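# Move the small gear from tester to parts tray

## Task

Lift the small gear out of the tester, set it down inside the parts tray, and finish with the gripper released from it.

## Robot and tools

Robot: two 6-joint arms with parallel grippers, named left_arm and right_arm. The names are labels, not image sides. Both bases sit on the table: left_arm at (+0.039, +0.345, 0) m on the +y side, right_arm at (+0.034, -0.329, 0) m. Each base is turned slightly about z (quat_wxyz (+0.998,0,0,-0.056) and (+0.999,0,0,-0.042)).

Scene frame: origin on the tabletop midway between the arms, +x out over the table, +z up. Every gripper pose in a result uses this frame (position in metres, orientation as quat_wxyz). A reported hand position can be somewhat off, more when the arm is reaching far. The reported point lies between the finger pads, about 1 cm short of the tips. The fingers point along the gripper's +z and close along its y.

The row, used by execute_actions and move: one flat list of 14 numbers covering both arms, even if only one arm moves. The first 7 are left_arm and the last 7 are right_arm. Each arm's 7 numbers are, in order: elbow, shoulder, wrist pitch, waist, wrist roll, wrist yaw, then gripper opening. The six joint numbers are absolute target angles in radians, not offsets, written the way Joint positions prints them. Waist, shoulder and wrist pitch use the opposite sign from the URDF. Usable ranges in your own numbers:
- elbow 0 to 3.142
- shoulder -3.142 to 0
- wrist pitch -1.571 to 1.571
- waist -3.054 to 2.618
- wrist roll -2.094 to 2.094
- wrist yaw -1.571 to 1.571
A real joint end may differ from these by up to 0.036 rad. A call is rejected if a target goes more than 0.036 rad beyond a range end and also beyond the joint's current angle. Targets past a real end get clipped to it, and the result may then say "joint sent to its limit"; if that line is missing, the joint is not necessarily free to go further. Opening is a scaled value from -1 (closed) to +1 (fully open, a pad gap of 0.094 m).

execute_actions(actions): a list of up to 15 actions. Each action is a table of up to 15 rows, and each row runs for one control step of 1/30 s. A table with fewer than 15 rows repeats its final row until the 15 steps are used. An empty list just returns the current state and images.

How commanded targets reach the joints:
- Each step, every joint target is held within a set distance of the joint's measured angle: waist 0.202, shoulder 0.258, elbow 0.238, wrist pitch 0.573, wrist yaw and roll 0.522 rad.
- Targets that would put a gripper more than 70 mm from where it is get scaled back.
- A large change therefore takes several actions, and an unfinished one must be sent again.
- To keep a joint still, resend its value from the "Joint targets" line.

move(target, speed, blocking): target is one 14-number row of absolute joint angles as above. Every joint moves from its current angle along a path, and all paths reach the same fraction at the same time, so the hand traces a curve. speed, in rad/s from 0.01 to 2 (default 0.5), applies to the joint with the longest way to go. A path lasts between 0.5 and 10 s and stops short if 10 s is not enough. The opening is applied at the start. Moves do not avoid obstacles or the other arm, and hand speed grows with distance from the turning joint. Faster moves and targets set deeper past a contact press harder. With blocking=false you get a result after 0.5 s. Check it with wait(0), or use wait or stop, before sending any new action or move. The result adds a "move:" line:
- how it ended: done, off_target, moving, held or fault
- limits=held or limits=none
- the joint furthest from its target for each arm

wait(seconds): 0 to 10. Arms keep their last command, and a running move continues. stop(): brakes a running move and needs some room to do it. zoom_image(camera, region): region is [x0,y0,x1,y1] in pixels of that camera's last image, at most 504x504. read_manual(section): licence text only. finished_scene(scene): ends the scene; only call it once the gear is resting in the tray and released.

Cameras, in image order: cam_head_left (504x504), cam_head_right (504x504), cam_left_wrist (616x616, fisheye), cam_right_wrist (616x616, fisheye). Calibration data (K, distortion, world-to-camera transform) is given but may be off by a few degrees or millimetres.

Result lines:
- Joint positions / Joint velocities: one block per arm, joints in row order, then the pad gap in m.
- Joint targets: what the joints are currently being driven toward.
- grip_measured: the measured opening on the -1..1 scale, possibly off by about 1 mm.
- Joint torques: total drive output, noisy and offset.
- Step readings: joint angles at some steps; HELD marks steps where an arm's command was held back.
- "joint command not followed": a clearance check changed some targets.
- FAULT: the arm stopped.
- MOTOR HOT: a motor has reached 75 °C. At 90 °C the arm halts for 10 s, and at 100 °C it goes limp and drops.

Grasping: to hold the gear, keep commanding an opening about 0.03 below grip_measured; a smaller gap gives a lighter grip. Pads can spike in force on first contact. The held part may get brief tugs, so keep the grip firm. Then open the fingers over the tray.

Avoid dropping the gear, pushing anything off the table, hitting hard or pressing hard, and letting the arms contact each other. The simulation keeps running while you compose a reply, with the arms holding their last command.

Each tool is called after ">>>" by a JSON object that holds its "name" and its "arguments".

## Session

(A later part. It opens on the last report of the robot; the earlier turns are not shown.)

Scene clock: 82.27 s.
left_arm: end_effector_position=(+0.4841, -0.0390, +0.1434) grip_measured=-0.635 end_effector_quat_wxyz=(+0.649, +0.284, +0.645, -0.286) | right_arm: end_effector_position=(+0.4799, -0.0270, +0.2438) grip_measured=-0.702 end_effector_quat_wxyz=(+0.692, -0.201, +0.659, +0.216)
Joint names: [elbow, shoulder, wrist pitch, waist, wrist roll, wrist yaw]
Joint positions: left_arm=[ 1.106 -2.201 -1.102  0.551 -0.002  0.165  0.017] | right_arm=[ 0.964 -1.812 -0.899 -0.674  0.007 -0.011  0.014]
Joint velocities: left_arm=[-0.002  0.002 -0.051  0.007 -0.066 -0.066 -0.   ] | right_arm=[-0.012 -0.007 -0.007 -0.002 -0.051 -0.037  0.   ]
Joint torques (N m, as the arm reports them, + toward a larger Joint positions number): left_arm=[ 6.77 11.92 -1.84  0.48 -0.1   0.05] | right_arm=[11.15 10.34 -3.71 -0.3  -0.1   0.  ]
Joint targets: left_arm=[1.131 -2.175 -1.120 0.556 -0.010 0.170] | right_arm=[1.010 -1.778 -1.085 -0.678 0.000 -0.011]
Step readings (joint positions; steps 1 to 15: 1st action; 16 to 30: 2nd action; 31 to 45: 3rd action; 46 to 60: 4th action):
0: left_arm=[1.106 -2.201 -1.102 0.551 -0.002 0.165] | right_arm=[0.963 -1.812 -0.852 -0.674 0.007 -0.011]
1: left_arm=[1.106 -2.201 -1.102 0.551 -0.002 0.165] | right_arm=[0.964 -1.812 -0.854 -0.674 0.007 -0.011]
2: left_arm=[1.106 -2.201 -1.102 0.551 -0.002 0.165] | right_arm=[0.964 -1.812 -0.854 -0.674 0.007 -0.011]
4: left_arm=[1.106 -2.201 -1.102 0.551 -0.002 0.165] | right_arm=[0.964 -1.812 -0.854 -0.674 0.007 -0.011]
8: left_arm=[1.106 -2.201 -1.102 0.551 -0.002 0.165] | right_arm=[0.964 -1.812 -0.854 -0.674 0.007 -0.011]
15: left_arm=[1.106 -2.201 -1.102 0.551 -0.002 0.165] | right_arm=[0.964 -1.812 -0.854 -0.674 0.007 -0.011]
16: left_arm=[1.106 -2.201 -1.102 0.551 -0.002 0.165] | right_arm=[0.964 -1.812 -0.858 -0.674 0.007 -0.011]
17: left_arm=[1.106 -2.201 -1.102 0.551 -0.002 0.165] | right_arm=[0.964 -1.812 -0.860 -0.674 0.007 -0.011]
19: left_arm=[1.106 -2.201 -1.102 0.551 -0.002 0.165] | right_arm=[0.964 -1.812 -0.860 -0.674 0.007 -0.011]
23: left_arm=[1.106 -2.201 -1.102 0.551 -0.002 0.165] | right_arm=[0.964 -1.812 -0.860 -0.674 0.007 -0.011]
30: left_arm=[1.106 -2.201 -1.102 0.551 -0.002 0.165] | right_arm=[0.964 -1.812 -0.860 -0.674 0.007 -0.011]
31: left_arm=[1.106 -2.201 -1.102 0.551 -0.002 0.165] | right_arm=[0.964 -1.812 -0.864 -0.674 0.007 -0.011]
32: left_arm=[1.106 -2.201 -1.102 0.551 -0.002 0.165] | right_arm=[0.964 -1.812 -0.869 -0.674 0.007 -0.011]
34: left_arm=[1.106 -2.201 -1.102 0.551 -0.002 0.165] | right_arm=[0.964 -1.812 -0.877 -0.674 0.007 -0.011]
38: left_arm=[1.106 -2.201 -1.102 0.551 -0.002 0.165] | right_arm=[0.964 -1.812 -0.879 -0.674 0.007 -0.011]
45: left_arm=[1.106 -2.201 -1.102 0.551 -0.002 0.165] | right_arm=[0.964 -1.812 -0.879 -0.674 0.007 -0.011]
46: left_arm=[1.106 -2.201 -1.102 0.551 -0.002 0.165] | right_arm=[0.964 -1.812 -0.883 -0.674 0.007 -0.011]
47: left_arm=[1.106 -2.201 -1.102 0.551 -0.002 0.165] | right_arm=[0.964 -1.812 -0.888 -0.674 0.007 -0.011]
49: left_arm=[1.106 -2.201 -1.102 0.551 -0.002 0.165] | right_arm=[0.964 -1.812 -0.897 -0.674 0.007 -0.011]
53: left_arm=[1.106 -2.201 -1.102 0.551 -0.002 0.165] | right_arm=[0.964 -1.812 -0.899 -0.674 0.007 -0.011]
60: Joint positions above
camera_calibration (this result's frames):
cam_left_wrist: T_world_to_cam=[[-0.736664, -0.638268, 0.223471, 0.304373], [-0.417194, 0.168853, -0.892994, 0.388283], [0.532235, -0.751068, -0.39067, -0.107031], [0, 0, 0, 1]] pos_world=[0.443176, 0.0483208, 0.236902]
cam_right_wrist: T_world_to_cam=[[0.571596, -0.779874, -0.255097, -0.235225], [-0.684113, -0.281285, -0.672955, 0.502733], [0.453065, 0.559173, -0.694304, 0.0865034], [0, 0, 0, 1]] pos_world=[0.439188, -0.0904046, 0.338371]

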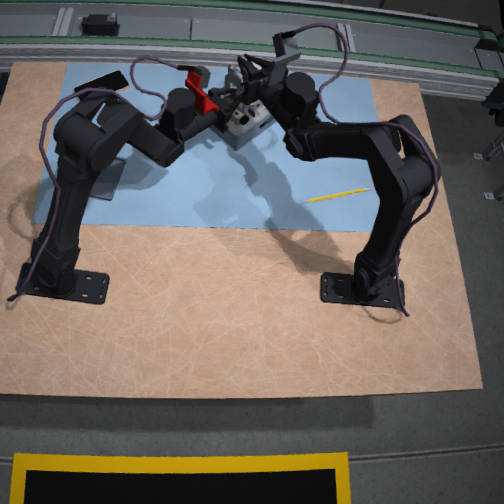

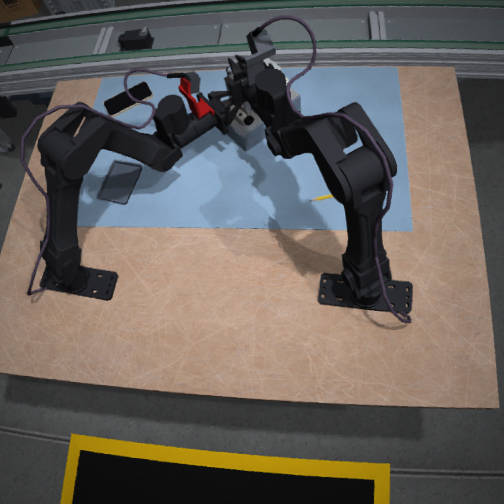

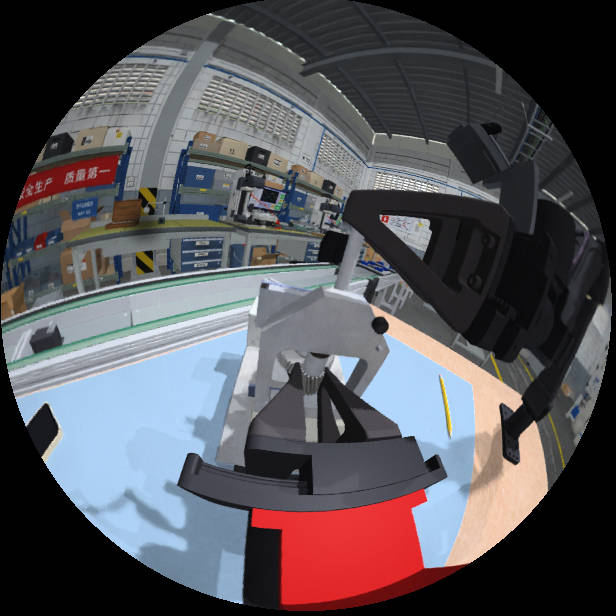

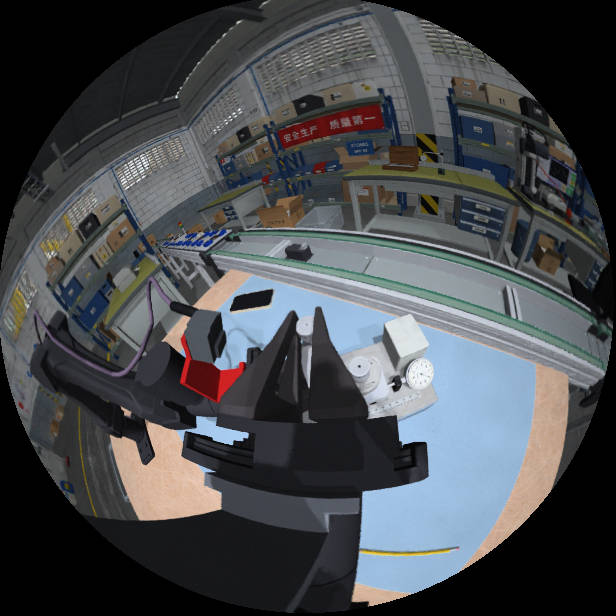

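>>> {"name": "execute_actions", "arguments": {"actions": [[[1.135,-2.163,-1.14,0.556,-0.01,0.17,-0.665, 1.01,-1.778,-1.085,-0.678,0,-0.011,-0.735]],[[1.138,-2.155,-1.155,0.556,-0.01,0.17,-0.665, 1.01,-1.778,-1.085,-0.678,0,-0.011,-0.735]]]}}

Scene clock: 86.10 s.
left_arm: end_effector_position=(+0.4840, -0.0390, +0.1447) grip_measured=-0.635 end_effector_quat_wxyz=(+0.650, +0.283, +0.644, -0.286) | right_arm: end_effector_position=(+0.4799, -0.0270, +0.2438) grip_measured=-0.702 end_effector_quat_wxyz=(+0.692, -0.201, +0.659, +0.216)
Joint names: [elbow, shoulder, wrist pitch, waist, wrist roll, wrist yaw]
Joint positions: left_arm=[ 1.106 -2.199 -1.102  0.551 -0.002  0.165  0.017] | right_arm=[ 0.964 -1.812 -0.899 -0.674  0.007 -0.011  0.014]
Joint velocities: left_arm=[-0.012 -0.012 -0.022  0.007  0.066 -0.037 -0.   ] | right_arm=[ 0.012  0.007  0.037  0.012  0.095 -0.007 -0.   ]
Joint torques (N m, as the arm reports them, + toward a larger Joint positions number): left_arm=[ 7.31 13.32 -2.16  0.44 -0.11  0.06] | right_arm=[11.19 10.28 -3.7  -0.39 -0.1  -0.01]
Joint targets: left_arm=[1.138 -2.155 -1.155 0.556 -0.010 0.170] | right_arm=[1.010 -1.778 -1.085 -0.678 -0.000 -0.011]
Step readings (joint positions; steps 1 to 15: 1st action; 16 to 30: 2nd action):
0: left_arm=[1.106 -2.201 -1.102 0.551 -0.002 0.165] | right_arm=[0.964 -1.812 -0.899 -0.674 0.007 -0.011]
1: left_arm=[1.106 -2.200 -1.102 0.551 -0.002 0.165] | right_arm=[0.964 -1.812 -0.899 -0.674 0.007 -0.011]
2: left_arm=[1.106 -2.199 -1.102 0.551 -0.002 0.165] | right_arm=[0.964 -1.812 -0.899 -0.674 0.007 -0.011]
4: left_arm=[1.106 -2.199 -1.102 0.551 -0.002 0.165] | right_arm=[0.964 -1.812 -0.899 -0.674 0.007 -0.011]
8: left_arm=[1.106 -2.199 -1.102 0.551 -0.002 0.165] | right_arm=[0.964 -1.812 -0.899 -0.674 0.007 -0.011]
15: left_arm=[1.106 -2.199 -1.102 0.551 -0.002 0.165] | right_arm=[0.964 -1.812 -0.899 -0.674 0.007 -0.011]
16: left_arm=[1.106 -2.199 -1.102 0.551 -0.002 0.165] | right_arm=[0.964 -1.812 -0.899 -0.674 0.007 -0.011]
17: left_arm=[1.106 -2.199 -1.102 0.551 -0.002 0.165] | right_arm=[0.964 -1.812 -0.899 -0.674 0.007 -0.011]
19: left_arm=[1.106 -2.199 -1.102 0.551 -0.002 0.165] | right_arm=[0.964 -1.812 -0.899 -0.674 0.007 -0.011]
23: left_arm=[1.106 -2.199 -1.102 0.551 -0.002 0.165] | right_arm=[0.964 -1.812 -0.899 -0.674 0.007 -0.011]
30: Joint positions above
camera_calibration (this result's frames):
cam_left_wrist: T_world_to_cam=[[-0.737134, -0.637901, 0.222971, 0.304394], [-0.415315, 0.167383, -0.894146, 0.388596], [0.533055, -0.751708, -0.388313, -0.107254], [0, 0, 0, 1]] pos_world=[0.442941, 0.048505, 0.237942]
cam_right_wrist: T_world_to_cam=[[0.571596, -0.779874, -0.255097, -0.235225], [-0.684113, -0.281285, -0.672955, 0.502733], [0.453065, 0.559173, -0.694304, 0.0865034], [0, 0, 0, 1]] pos_world=[0.439188, -0.0904046, 0.338371]

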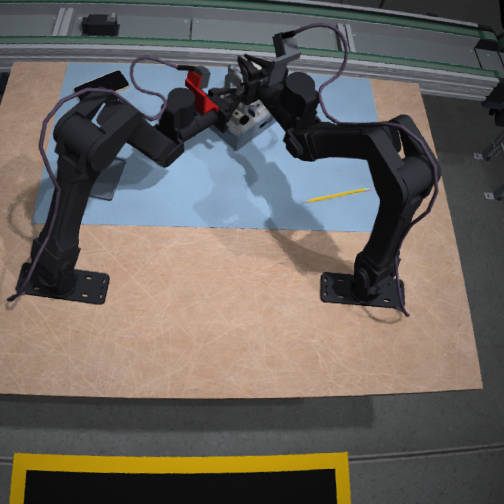

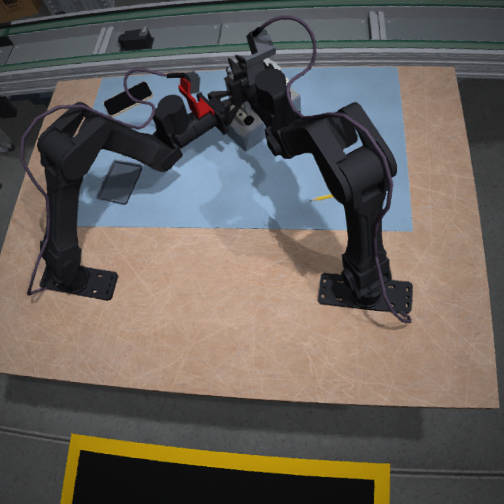

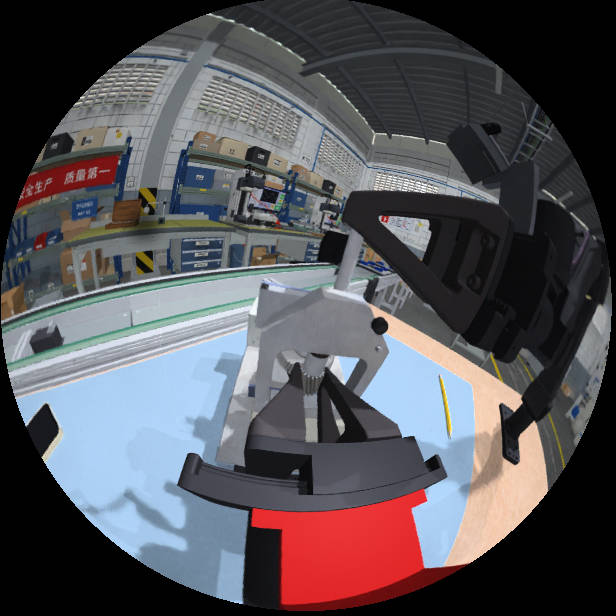

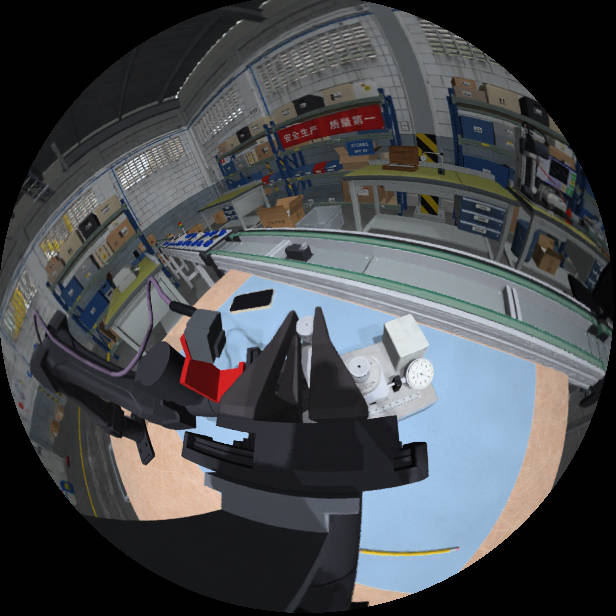

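>>> {"name": "execute_actions", "arguments": {"actions": [[[1.14,-2.152,-1.175,0.551,-0.005,0.165,-0.665, 1.01,-1.778,-1.085,-0.678,0,-0.011,-0.735]],[[1.142,-2.148,-1.19,0.551,-0.005,0.165,-0.665, 1.01,-1.778,-1.085,-0.678,0,-0.011,-0.735]]]}}

Scene clock: 93.03 s.
left_arm: end_effector_position=(+0.4838, -0.0388, +0.1523) grip_measured=-0.635 end_effector_quat_wxyz=(+0.657, +0.282, +0.637, -0.288) | right_arm: end_effector_position=(+0.4799, -0.0270, +0.2439) grip_measured=-0.702 end_effector_quat_wxyz=(+0.692, -0.201, +0.658, +0.216)
Joint names: [elbow, shoulder, wrist pitch, waist, wrist roll, wrist yaw]
Joint positions: left_arm=[ 1.106 -2.191 -1.114  0.551 -0.002  0.165  0.017] | right_arm=[ 0.964 -1.812 -0.9   -0.674  0.007 -0.011  0.014]
Joint velocities: left_arm=[ 0.007  0.012 -0.007  0.007  0.051  0.095 -0.   ] | right_arm=[ 0.007  0.007  0.037  0.022  0.022 -0.022 -0.   ]
Joint torques (N m, as the arm reports them, + toward a larger Joint positions number): left_arm=[ 7.65 13.21 -2.38  0.   -0.05  0.02] | right_arm=[11.06 10.27 -3.69 -0.38 -0.07  0.01]
Joint targets: left_arm=[1.142 -2.148 -1.190 0.551 -0.005 0.165] | right_arm=[1.010 -1.778 -1.085 -0.678 0.000 -0.011]
Step readings (joint positions; steps 1 to 15: 1st action; 16 to 30: 2nd action):
0: left_arm=[1.106 -2.199 -1.102 0.551 -0.002 0.165] | right_arm=[0.964 -1.812 -0.899 -0.674 0.007 -0.011]
1: left_arm=[1.106 -2.198 -1.103 0.551 -0.002 0.165] | right_arm=[0.964 -1.812 -0.899 -0.674 0.007 -0.011]
2: left_arm=[1.106 -2.197 -1.103 0.551 -0.002 0.165] | right_arm=[0.964 -1.812 -0.899 -0.674 0.007 -0.011]
4: left_arm=[1.106 -2.194 -1.103 0.551 -0.002 0.165] | right_arm=[0.964 -1.812 -0.899 -0.674 0.007 -0.011]
8: left_arm=[1.106 -2.191 -1.104 0.551 -0.002 0.165] | right_arm=[0.964 -1.812 -0.899 -0.674 0.007 -0.011]
15: left_arm=[1.106 -2.191 -1.104 0.551 -0.002 0.165] | right_arm=[0.964 -1.812 -0.899 -0.674 0.007 -0.011]
16: left_arm=[1.106 -2.191 -1.105 0.551 -0.002 0.165] | right_arm=[0.964 -1.812 -0.899 -0.674 0.007 -0.011]
17: left_arm=[1.106 -2.191 -1.107 0.551 -0.002 0.165] | right_arm=[0.964 -1.812 -0.899 -0.674 0.007 -0.011]
19: left_arm=[1.106 -2.191 -1.110 0.551 -0.002 0.165] | right_arm=[0.964 -1.812 -0.899 -0.674 0.007 -0.011]
23: left_arm=[1.106 -2.191 -1.114 0.551 -0.002 0.165] | right_arm=[0.964 -1.812 -0.900 -0.674 0.007 -0.011]
30: Joint positions above
camera_calibration (this result's frames):
cam_left_wrist: T_world_to_cam=[[-0.740588, -0.635198, 0.219208, 0.304997], [-0.401279, 0.156403, -0.902504, 0.389297], [0.538984, -0.756347, -0.370722, -0.109772], [0, 0, 0, 1]] pos_world=[0.441259, 0.0498205, 0.243789]
cam_right_wrist: T_world_to_cam=[[0.571676, -0.77982, -0.255081, -0.235242], [-0.6839, -0.281143, -0.673231, 0.502762], [0.453285, 0.55932, -0.694041, 0.0864068], [0, 0, 0, 1]] pos_world=[0.439154, -0.0904273, 0.33844]

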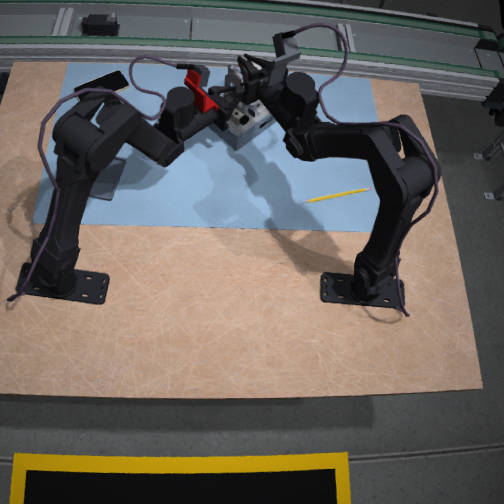

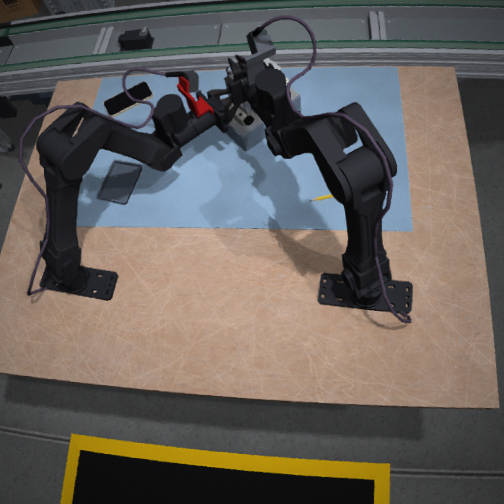

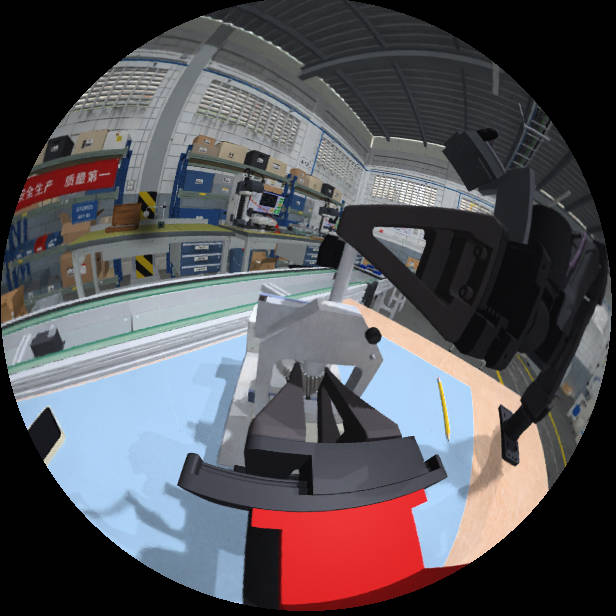

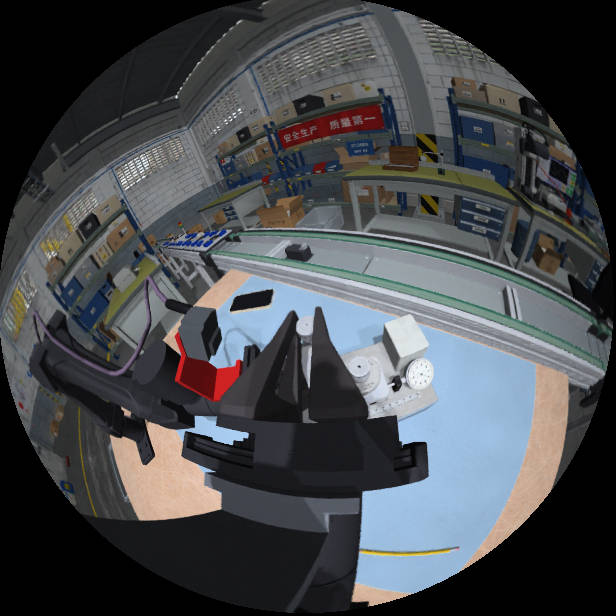

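>>> {"name": "execute_actions", "arguments": {"actions": [[[1.11,-2.165,-1.13,0.546,-0.005,0.17,-0.665, 1.01,-1.778,-1.085,-0.678,0,-0.011,-0.735]],[[1.094,-2.162,-1.135,0.544,-0.005,0.171,-0.665, 1.01,-1.778,-1.085,-0.678,0,-0.011,-0.735]],[[1.079,-2.152,-1.142,0.542,-0.005,0.173,-0.665, 1.01,-1.778,-1.085,-0.678,0,-0.011,-0.735]],[[1.064,-2.144,-1.148,0.54,-0.005,0.175,-0.665, 1.01,-1.778,-1.085,-0.678,0,-0.011,-0.735]]]}}

>>> {"name": "zoom_image", "arguments": {"camera": "cam_left_wrist", "region": [250, 300, 370, 420]}}

Scene clock: 101.87 s.
left_arm: end_effector_position=(+0.4779, -0.0342, +0.1456) grip_measured=-0.635 end_effector_quat_wxyz=(+0.650, +0.284, +0.644, -0.287) | right_arm: end_effector_position=(+0.4798, -0.0271, +0.2446) grip_measured=-0.702 end_effector_quat_wxyz=(+0.693, -0.201, +0.657, +0.217)
Joint names: [elbow, shoulder, wrist pitch, waist, wrist roll, wrist yaw]
Joint positions: left_arm=[ 1.069 -2.176 -1.116  0.55  -0.002  0.168  0.017] | right_arm=[ 0.964 -1.812 -0.903 -0.674  0.007 -0.011  0.014]
Joint velocities: left_arm=[-0.002 -0.017  0.037  0.012 -0.051  0.007  0.001] | right_arm=[ 0.012 -0.007  0.022  0.007  0.037 -0.051  0.001]
Joint torques (N m, as the arm reports them, + toward a larger Joint positions number): left_arm=[ 4.49 12.14 -1.98 -0.95 -0.06  0.06] | right_arm=[11.11 10.31 -3.66 -0.35 -0.08 -0.04]
Joint targets: left_arm=[1.064 -2.144 -1.148 0.540 -0.005 0.175] | right_arm=[1.010 -1.778 -1.085 -0.678 0.000 -0.011]
Step readings (joint positions; steps 1 to 15: 1st action; 16 to 30: 2nd action; 31 to 45: 3rd action; 46 to 60: 4th action):
0: left_arm=[1.106 -2.191 -1.114 0.551 -0.002 0.165] | right_arm=[0.964 -1.812 -0.900 -0.674 0.007 -0.011]
1: left_arm=[1.106 -2.191 -1.112 0.551 -0.002 0.165] | right_arm=[0.964 -1.812 -0.900 -0.674 0.007 -0.011]
2: left_arm=[1.106 -2.191 -1.112 0.551 -0.002 0.165] | right_arm=[0.964 -1.812 -0.900 -0.674 0.007 -0.011]
4: left_arm=[1.106 -2.191 -1.112 0.551 -0.002 0.165] | right_arm=[0.964 -1.812 -0.900 -0.674 0.007 -0.011]
8: left_arm=[1.106 -2.191 -1.112 0.551 -0.002 0.165] | right_arm=[0.964 -1.812 -0.900 -0.674 0.007 -0.011]
15: left_arm=[1.106 -2.191 -1.112 0.551 -0.002 0.165] | right_arm=[0.964 -1.812 -0.900 -0.674 0.007 -0.011]
16: left_arm=[1.104 -2.191 -1.112 0.551 -0.002 0.165] | right_arm=[0.964 -1.812 -0.901 -0.674 0.007 -0.011]
17: left_arm=[1.102 -2.191 -1.114 0.551 -0.002 0.165] | right_arm=[0.964 -1.812 -0.902 -0.674 0.007 -0.011]
19: left_arm=[1.098 -2.191 -1.115 0.550 -0.002 0.166] | right_arm=[0.964 -1.812 -0.903 -0.674 0.007 -0.011]
23: left_arm=[1.097 -2.191 -1.115 0.550 -0.002 0.166] | right_arm=[0.964 -1.812 -0.903 -0.674 0.007 -0.011]
30: left_arm=[1.097 -2.191 -1.115 0.550 -0.002 0.166] | right_arm=[0.964 -1.812 -0.903 -0.674 0.007 -0.011]
31: left_arm=[1.096 -2.190 -1.115 0.550 -0.002 0.166] | right_arm=[0.964 -1.812 -0.903 -0.674 0.007 -0.011]
32: left_arm=[1.092 -2.187 -1.115 0.550 -0.002 0.166] | right_arm=[0.964 -1.812 -0.903 -0.674 0.007 -0.011]
34: left_arm=[1.085 -2.184 -1.115 0.550 -0.002 0.166] | right_arm=[0.964 -1.812 -0.903 -0.674 0.007 -0.011]
38: left_arm=[1.084 -2.183 -1.115 0.550 -0.002 0.166] | right_arm=[0.964 -1.812 -0.903 -0.674 0.007 -0.011]
45: left_arm=[1.084 -2.183 -1.115 0.550 -0.002 0.166] | right_arm=[0.964 -1.812 -0.903 -0.674 0.007 -0.011]
46: left_arm=[1.082 -2.183 -1.115 0.550 -0.002 0.166] | right_arm=[0.964 -1.812 -0.903 -0.674 0.007 -0.011]
47: left_arm=[1.077 -2.180 -1.115 0.550 -0.002 0.166] | right_arm=[0.964 -1.812 -0.903 -0.674 0.007 -0.011]
49: left_arm=[1.070 -2.176 -1.115 0.550 -0.002 0.167] | right_arm=[0.964 -1.812 -0.903 -0.674 0.007 -0.011]
53: left_arm=[1.069 -2.176 -1.115 0.550 -0.002 0.168] | right_arm=[0.964 -1.812 -0.903 -0.674 0.007 -0.011]
60: Joint positions above
camera_calibration (this result's frames):
cam_left_wrist: T_world_to_cam=[[-0.738152, -0.636655, 0.223164, 0.303202], [-0.415787, 0.168823, -0.893656, 0.386214], [0.531275, -0.752442, -0.38933, -0.0990248], [0, 0, 0, 1]] pos_world=[0.437001, 0.053323, 0.238925]
cam_right_wrist: T_world_to_cam=[[0.572323, -0.779388, -0.254952, -0.235377], [-0.682189, -0.279999, -0.67544, 0.502994], [0.455043, 0.560496, -0.691939, 0.0856341], [0, 0, 0, 1]] pos_world=[0.438881, -0.0906097, 0.338986]

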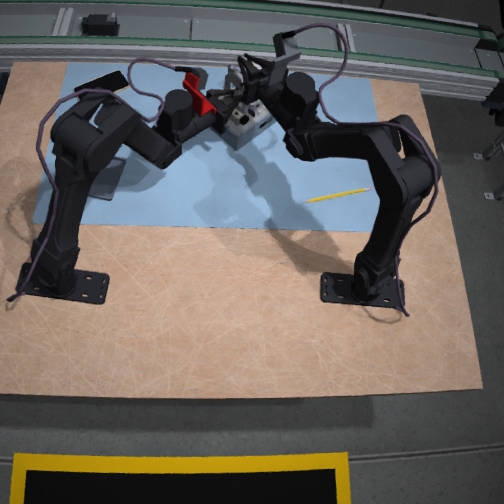

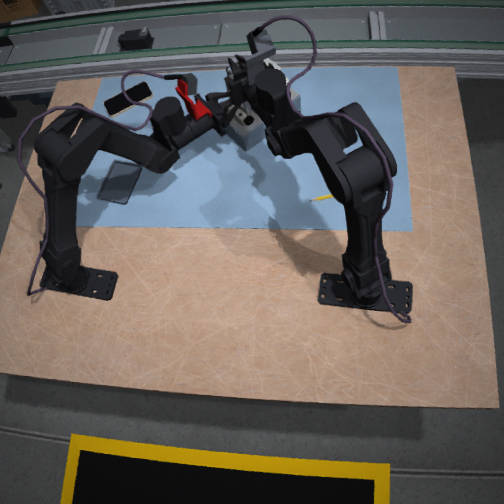

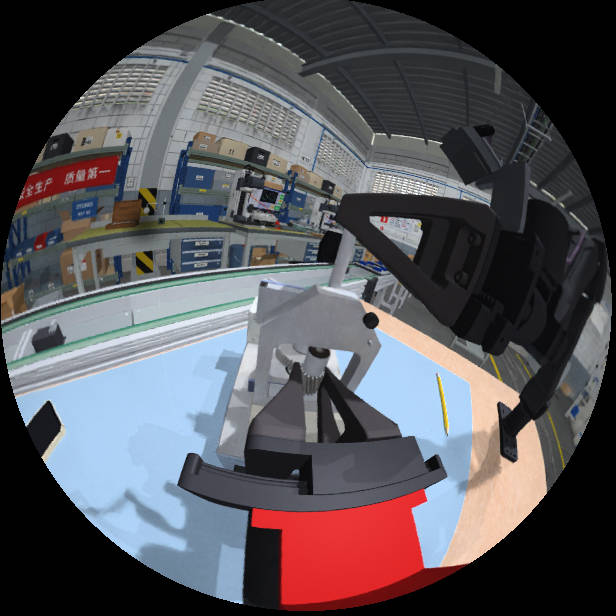

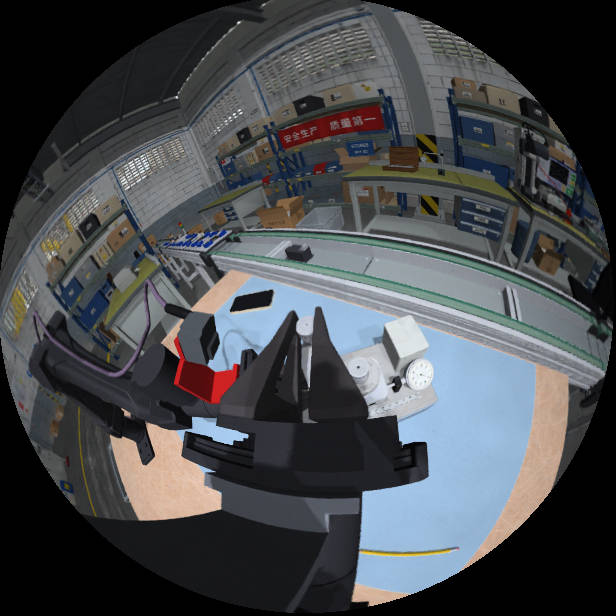

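Region (250, 300, 370, 420) of cam_left_wrist's 616x616 image, scaled by 4.200, with more detail than that image has.

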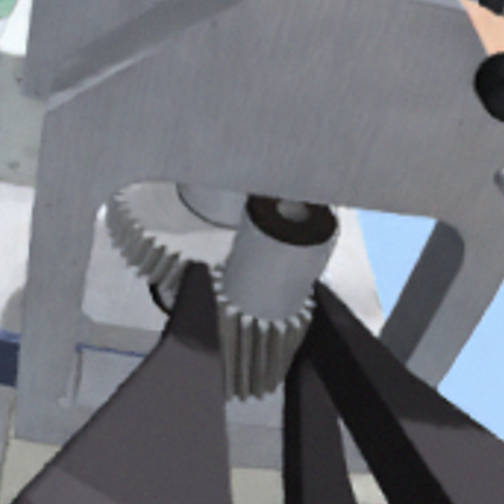

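>>> {"name": "execute_actions", "arguments": {"actions": [[[1.044,-2.131,-1.159,0.536,-0.005,0.176,-0.665, 1.01,-1.778,-1.085,-0.678,0,-0.011,-0.735]],[[1.022,-2.119,-1.168,0.534,-0.005,0.177,-0.665, 1.01,-1.778,-1.085,-0.678,0,-0.011,-0.735]],[[1.0,-2.107,-1.177,0.532,-0.005,0.178,-0.665, 1.01,-1.778,-1.085,-0.678,0,-0.011,-0.735]]]}}

>>> {"name": "move", "arguments": {"target": [0.862,-2.028,-1.232,0.521,-0.005,0.186,-0.665, 0.975,-1.80,-0.86,-0.676,0,-0.011,-0.735], "speed": 0.13}}

Scene clock: 112.17 s.
left_arm: end_effector_position=(+0.4707, -0.0219, +0.1475) grip_measured=-0.635 end_effector_quat_wxyz=(+0.651, +0.282, +0.644, -0.285) | right_arm: end_effector_position=(+0.4798, -0.0271, +0.2446) grip_measured=-0.702 end_effector_quat_wxyz=(+0.693, -0.201, +0.657, +0.217)
Joint names: [elbow, shoulder, wrist pitch, waist, wrist roll, wrist yaw]
Joint positions: left_arm=[ 1.005 -2.138 -1.144  0.54  -0.002  0.171  0.017] | right_arm=[ 0.964 -1.812 -0.903 -0.674  0.007 -0.011  0.014]
Joint velocities: left_arm=[-0.002  0.007 -0.081  0.002 -0.022 -0.037  0.   ] | right_arm=[-0.007  0.012  0.007 -0.002 -0.007 -0.066 -0.   ]
Joint torques (N m, as the arm reports them, + toward a larger Joint positions number): left_arm=[ 4.4  11.72 -1.91 -0.73 -0.06  0.07] | right_arm=[11.11 10.35 -3.64 -0.29 -0.12  0.01]
Joint targets: left_arm=[1.000 -2.107 -1.177 0.532 -0.005 0.178] | right_arm=[1.010 -1.778 -1.085 -0.678 0.000 -0.011]
Step readings (joint positions; steps 1 to 15: 1st action; 16 to 30: 2nd action; 31 to 45: 3rd action):
0: left_arm=[1.069 -2.176 -1.116 0.550 -0.002 0.168] | right_arm=[0.964 -1.812 -0.903 -0.674 0.007 -0.011]
1: left_arm=[1.066 -2.174 -1.117 0.550 -0.002 0.168] | right_arm=[0.964 -1.812 -0.903 -0.674 0.007 -0.011]
2: left_arm=[1.060 -2.170 -1.118 0.549 -0.002 0.169] | right_arm=[0.964 -1.812 -0.903 -0.674 0.007 -0.011]
4: left_arm=[1.050 -2.164 -1.121 0.547 -0.002 0.169] | right_arm=[0.964 -1.812 -0.903 -0.674 0.007 -0.011]
8: left_arm=[1.048 -2.162 -1.125 0.543 -0.002 0.169] | right_arm=[0.964 -1.812 -0.903 -0.674 0.007 -0.011]
15: left_arm=[1.048 -2.162 -1.126 0.543 -0.002 0.169] | right_arm=[0.964 -1.812 -0.903 -0.674 0.007 -0.011]
16: left_arm=[1.046 -2.160 -1.127 0.543 -0.002 0.169] | right_arm=[0.964 -1.812 -0.903 -0.674 0.007 -0.011]
17: left_arm=[1.039 -2.156 -1.129 0.543 -0.002 0.170] | right_arm=[0.964 -1.812 -0.903 -0.674 0.007 -0.011]
19: left_arm=[1.029 -2.151 -1.131 0.543 -0.002 0.170] | right_arm=[0.964 -1.812 -0.903 -0.674 0.007 -0.011]
23: left_arm=[1.026 -2.150 -1.134 0.543 -0.002 0.170] | right_arm=[0.964 -1.812 -0.903 -0.674 0.007 -0.011]
30: left_arm=[1.026 -2.150 -1.135 0.543 -0.002 0.170] | right_arm=[0.964 -1.812 -0.903 -0.674 0.007 -0.011]
31: left_arm=[1.024 -2.148 -1.136 0.543 -0.002 0.170] | right_arm=[0.964 -1.812 -0.903 -0.674 0.007 -0.011]
32: left_arm=[1.017 -2.144 -1.138 0.543 -0.002 0.171] | right_arm=[0.964 -1.812 -0.903 -0.674 0.007 -0.011]
34: left_arm=[1.007 -2.139 -1.141 0.542 -0.002 0.171] | right_arm=[0.964 -1.812 -0.903 -0.674 0.007 -0.011]
38: left_arm=[1.005 -2.138 -1.143 0.540 -0.002 0.171] | right_arm=[0.964 -1.812 -0.903 -0.674 0.007 -0.011]
45: Joint positions above
camera_calibration (this result's frames):
cam_left_wrist: T_world_to_cam=[[-0.733927, -0.641684, 0.222697, 0.303309], [-0.415359, 0.164581, -0.894645, 0.382735], [0.537428, -0.749103, -0.387319, -0.0883766], [0, 0, 0, 1]] pos_world=[0.429075, 0.0654344, 0.240636]
cam_right_wrist: T_world_to_cam=[[0.572323, -0.779388, -0.254952, -0.235377], [-0.682189, -0.279999, -0.67544, 0.502994], [0.455043, 0.560496, -0.691939, 0.0856341], [0, 0, 0, 1]] pos_world=[0.438881, -0.0906097, 0.338986]

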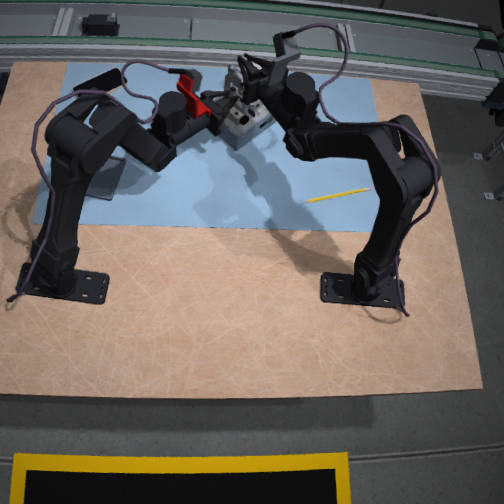

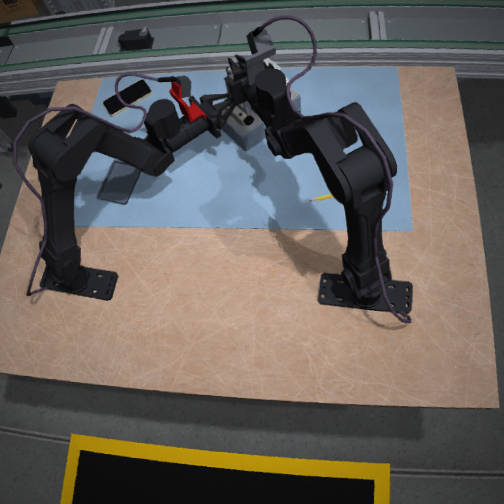

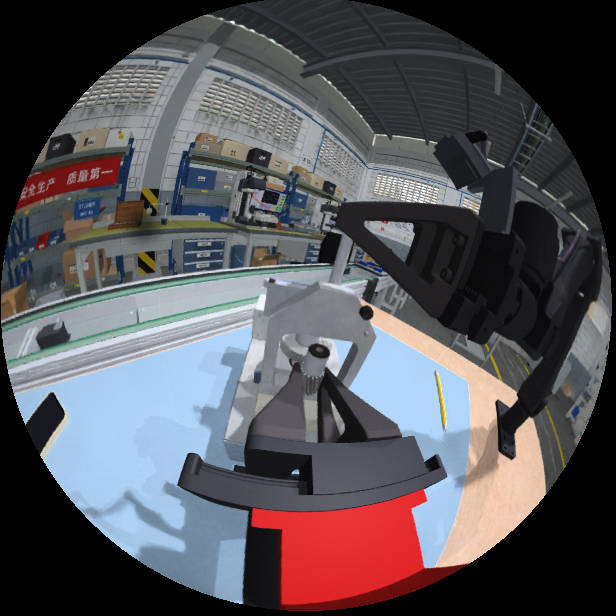

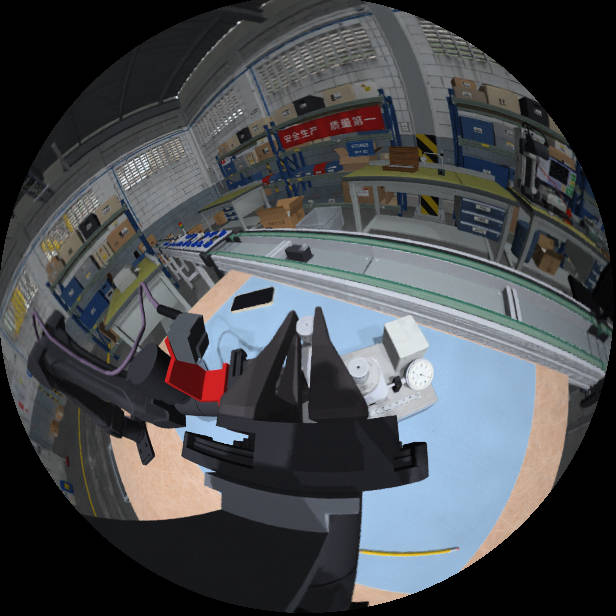

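Scene clock: 113.70 s.
left_arm: end_effector_position=(+0.4497, -0.0004, +0.1495) grip_measured=-0.635 end_effector_quat_wxyz=(+0.652, +0.281, +0.645, -0.284) | right_arm: end_effector_position=(+0.4803, -0.0268, +0.2268) grip_measured=-0.702 end_effector_quat_wxyz=(+0.675, -0.207, +0.676, +0.211)
Joint names: [elbow, shoulder, wrist pitch, waist, wrist roll, wrist yaw]
Joint positions: left_arm=[ 0.868 -2.057 -1.199  0.529 -0.002  0.179  0.017] | right_arm=[ 0.957 -1.822 -0.866 -0.674  0.007 -0.011  0.014]
Joint velocities: left_arm=[-0.002 -0.012 -0.007  0.012  0.022 -0.022 -0.   ] | right_arm=[-0.007  0.017  0.066 -0.007 -0.022  0.007  0.   ]
Joint torques (N m, as the arm reports them, + toward a larger Joint positions number): left_arm=[ 4.06 10.77 -1.98 -0.77 -0.05  0.1 ] | right_arm=[ 8.64  9.49 -1.82 -0.19 -0.1  -0.02]
Joint targets: left_arm=[0.862 -2.028 -1.232 0.521 -0.005 0.186] | right_arm=[0.975 -1.800 -0.860 -0.676 0.000 -0.011]
move: off_target (left_arm, right_arm); limits=none; left_arm: farthest joint: the wrist pitch, 0.033 radians from its target (0.088 radians at the start); right_arm: farthest joint: the shoulder, 0.022 radians from its target (0.012 radians at the start)
camera_calibration (this result's frames):
cam_left_wrist: T_world_to_cam=[[-0.732086, -0.643759, 0.222766, 0.300398], [-0.416296, 0.163942, -0.894327, 0.37266], [0.53921, -0.747461, -0.388014, -0.06089], [0, 0, 0, 1]] pos_world=[0.407887, 0.0867762, 0.242735]
cam_right_wrist: T_world_to_cam=[[0.560795, -0.787093, -0.256891, -0.234158], [-0.711711, -0.299732, -0.635317, 0.495937], [0.423055, 0.539115, -0.728271, 0.0960059], [0, 0, 0, 1]] pos_world=[0.443663, -0.0874139, 0.324843]

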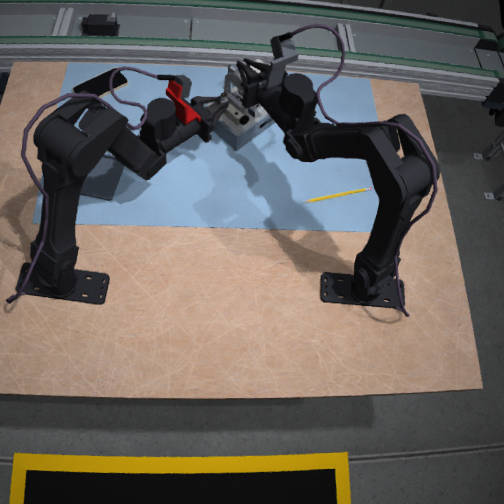

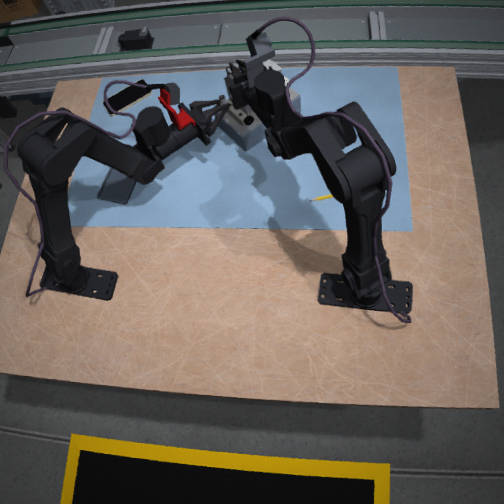

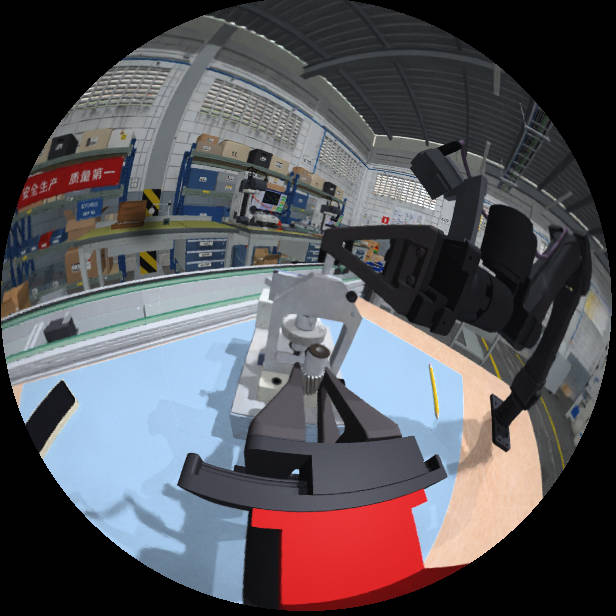

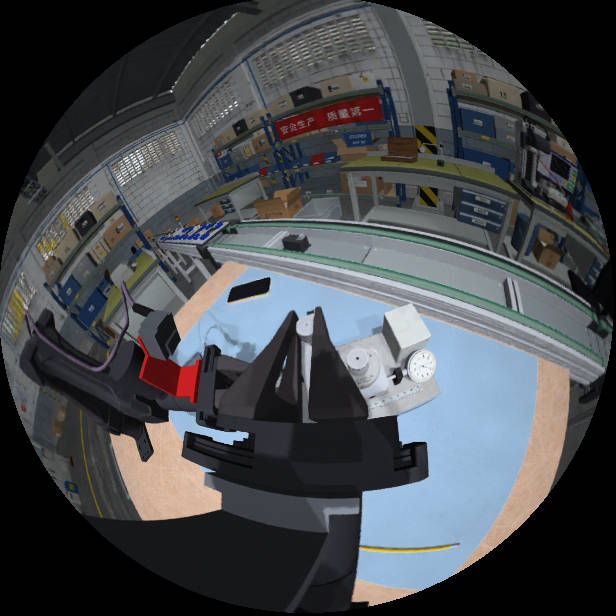

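>>> {"name": "move", "arguments": {"target": [0.9,-1.68,-0.7,0.25,0,0.1,-0.665, 0.975,-1.80,-0.86,-0.676,0,-0.011,-0.1], "speed": 0.6}}

>>> {"name": "move", "arguments": {"target": [1.15,-1.655,1.02,0.058,0,0,-0.665, 0.77,-1.6,-0.9,-0.67,0,-0.011,-0.1], "speed": 0.9}}

Scene clock: 129.33 s.
left_arm: end_effector_position=(+0.5078, +0.1473, +0.2046) grip_measured=-0.635 end_effector_quat_wxyz=(+0.637, +0.170, +0.735, -0.158) | right_arm: end_effector_position=(+0.4803, -0.0268, +0.2268) grip_measured=-0.102 end_effector_quat_wxyz=(+0.675, -0.207, +0.676, +0.211)
Joint names: [elbow, shoulder, wrist pitch, waist, wrist roll, wrist yaw]
Joint positions: left_arm=[ 0.868 -1.701 -0.693  0.252 -0.002  0.105  0.017] | right_arm=[ 0.957 -1.822 -0.866 -0.674  0.007 -0.011  0.042]
Joint velocities: left_arm=[-0.022 -0.017 -0.007 -0.002 -0.007 -0.037 -0.001] | right_arm=[-0.002  0.022  0.022 -0.002  0.051  0.007 -0.001]
Joint torques (N m, as the arm reports them, + toward a larger Joint positions number): left_arm=[ 8.33  8.66 -1.76 -0.17 -0.02 -0.01] | right_arm=[ 8.6   9.46 -1.8  -0.22 -0.1   0.01]
Joint targets: left_arm=[0.900 -1.680 -0.700 0.250 0.000 0.100] | right_arm=[0.975 -1.800 -0.860 -0.676 0.000 -0.011]
move: off_target (left_arm, right_arm); limits=none; left_arm: farthest joint: the elbow, 0.032 radians from its target (0.032 radians at the start); right_arm: farthest joint: the shoulder, 0.022 radians from its target (0.022 radians at the start)
camera_calibration (this result's frames):
cam_left_wrist: T_world_to_cam=[[-0.432723, -0.868892, 0.240369, 0.303259], [-0.568449, 0.0560304, -0.820808, 0.500006], [0.699726, -0.491821, -0.518167, -0.0529235], [0, 0, 0, 1]] pos_world=[0.452487, 0.209455, 0.310092]
cam_right_wrist: T_world_to_cam=[[0.560795, -0.787093, -0.256891, -0.234158], [-0.711711, -0.299732, -0.635317, 0.495937], [0.423055, 0.539115, -0.728271, 0.0960059], [0, 0, 0, 1]] pos_world=[0.443663, -0.0874139, 0.324843]

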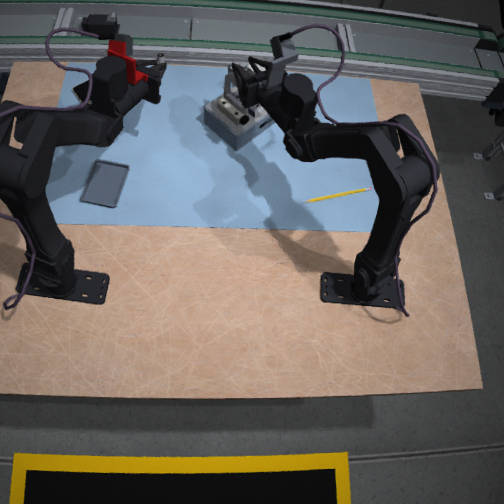

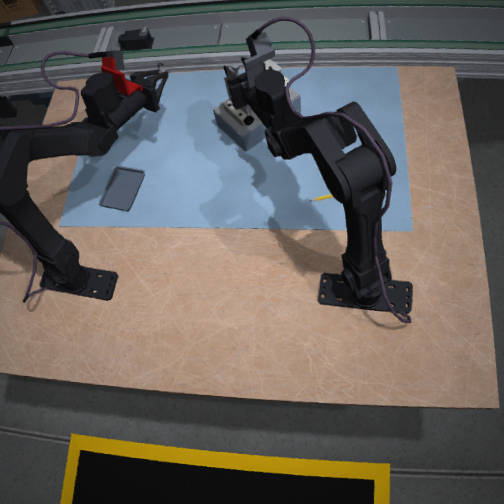

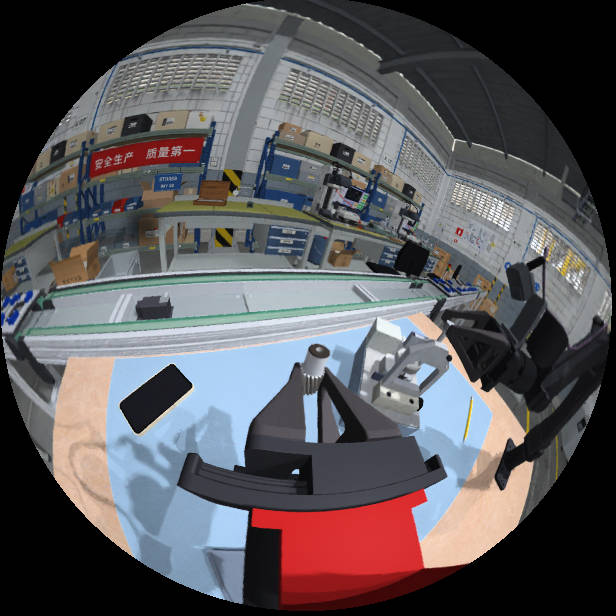

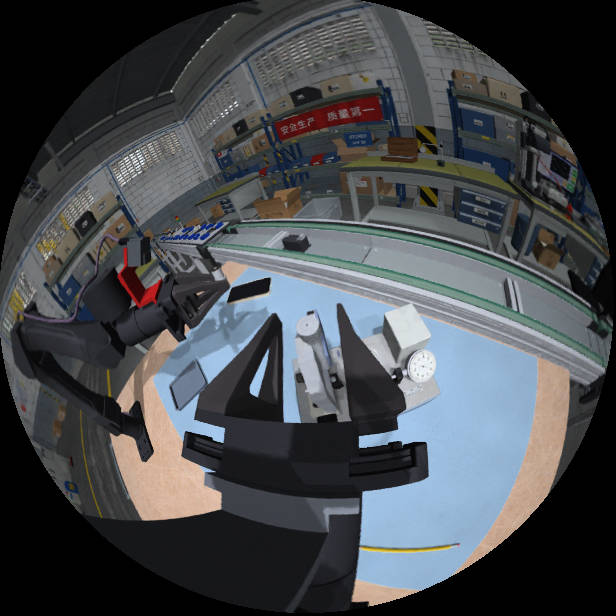

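Scene clock: 132.07 s.
left_arm: end_effector_position=(+0.3223, +0.2938, +0.0529) grip_measured=-0.635 end_effector_quat_wxyz=(-0.001, +0.088, +0.996, -0.004) | right_arm: end_effector_position=(+0.4400, -0.0537, +0.2447) grip_measured=-0.102 end_effector_quat_wxyz=(+0.684, -0.204, +0.667, +0.214)
Joint names: [elbow, shoulder, wrist pitch, waist, wrist roll, wrist yaw]
Joint positions: left_arm=[ 1.12  -1.681  1.01   0.065 -0.002  0.008  0.017] | right_arm=[ 0.778 -1.628 -0.878 -0.674  0.007 -0.011  0.042]
Joint velocities: left_arm=[-0.007  0.007  0.022  0.007 -0.022  0.022 -0.001] | right_arm=[ 0.002  0.007  0.051  0.002 -0.066  0.007 -0.002]
Joint torques (N m, as the arm reports them, + toward a larger Joint positions number): left_arm=[ 7.3   8.09 -0.01 -0.67 -0.01 -0.03] | right_arm=[ 6.28  8.34 -2.06  0.24 -0.07 -0.02]
Joint targets: left_arm=[1.150 -1.655 1.020 0.058 -0.000 -0.000] | right_arm=[0.770 -1.600 -0.900 -0.670 0.000 -0.011]
move: off_target (left_arm, right_arm); limits=none; left_arm: farthest joint: the elbow, 0.030 radians from its target (0.282 radians at the start); right_arm: farthest joint: the shoulder, 0.028 radians from its target (0.222 radians at the start)
camera_calibration (this result's frames):
cam_left_wrist: T_world_to_cam=[[0.0485978, -0.998283, 0.0327125, 0.280611], [-0.909317, -0.0306687, 0.414972, 0.331768], [-0.413256, -0.0499128, -0.909246, 0.31983], [0, 0, 0, 1]] pos_world=[0.420217, 0.306267, 0.14395]
cam_right_wrist: T_world_to_cam=[[0.566651, -0.783179, -0.256002, -0.23076], [-0.696968, -0.289877, -0.655902, 0.469627], [0.439479, 0.550093, -0.71011, 0.129467], [0, 0, 0, 1]] pos_world=[0.401177, -0.115811, 0.34089]

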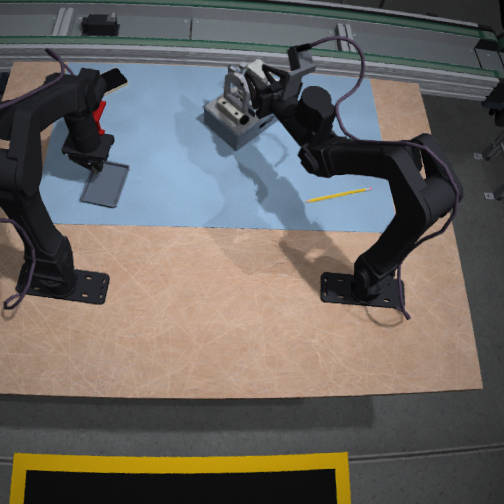

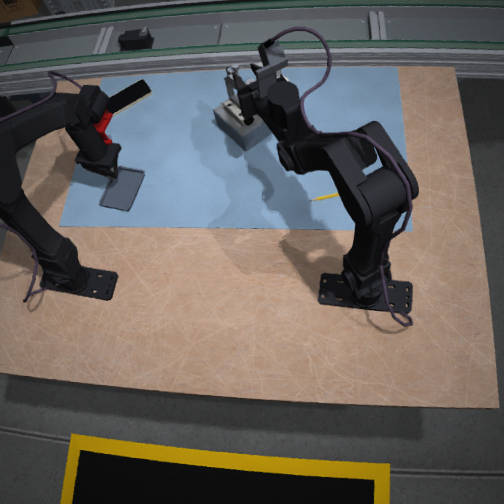

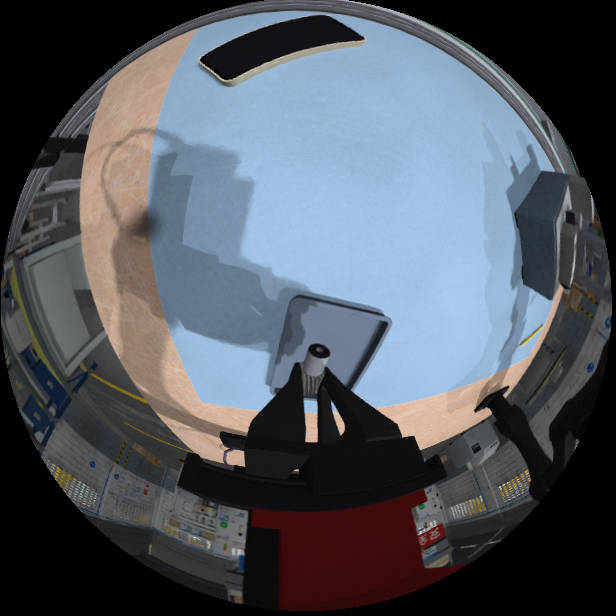

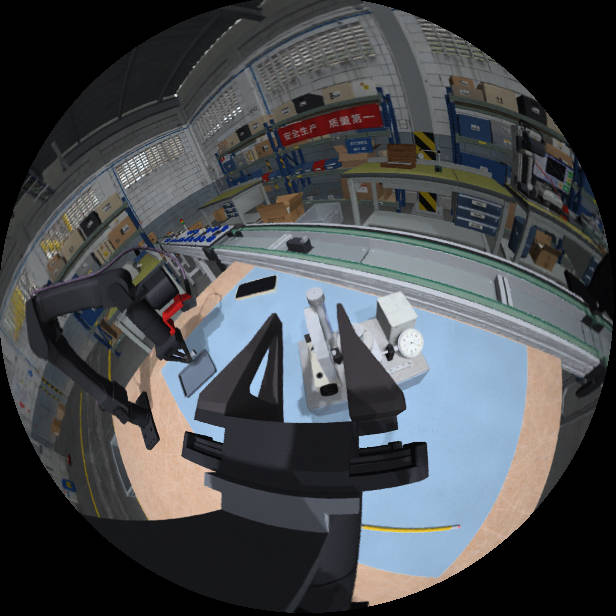

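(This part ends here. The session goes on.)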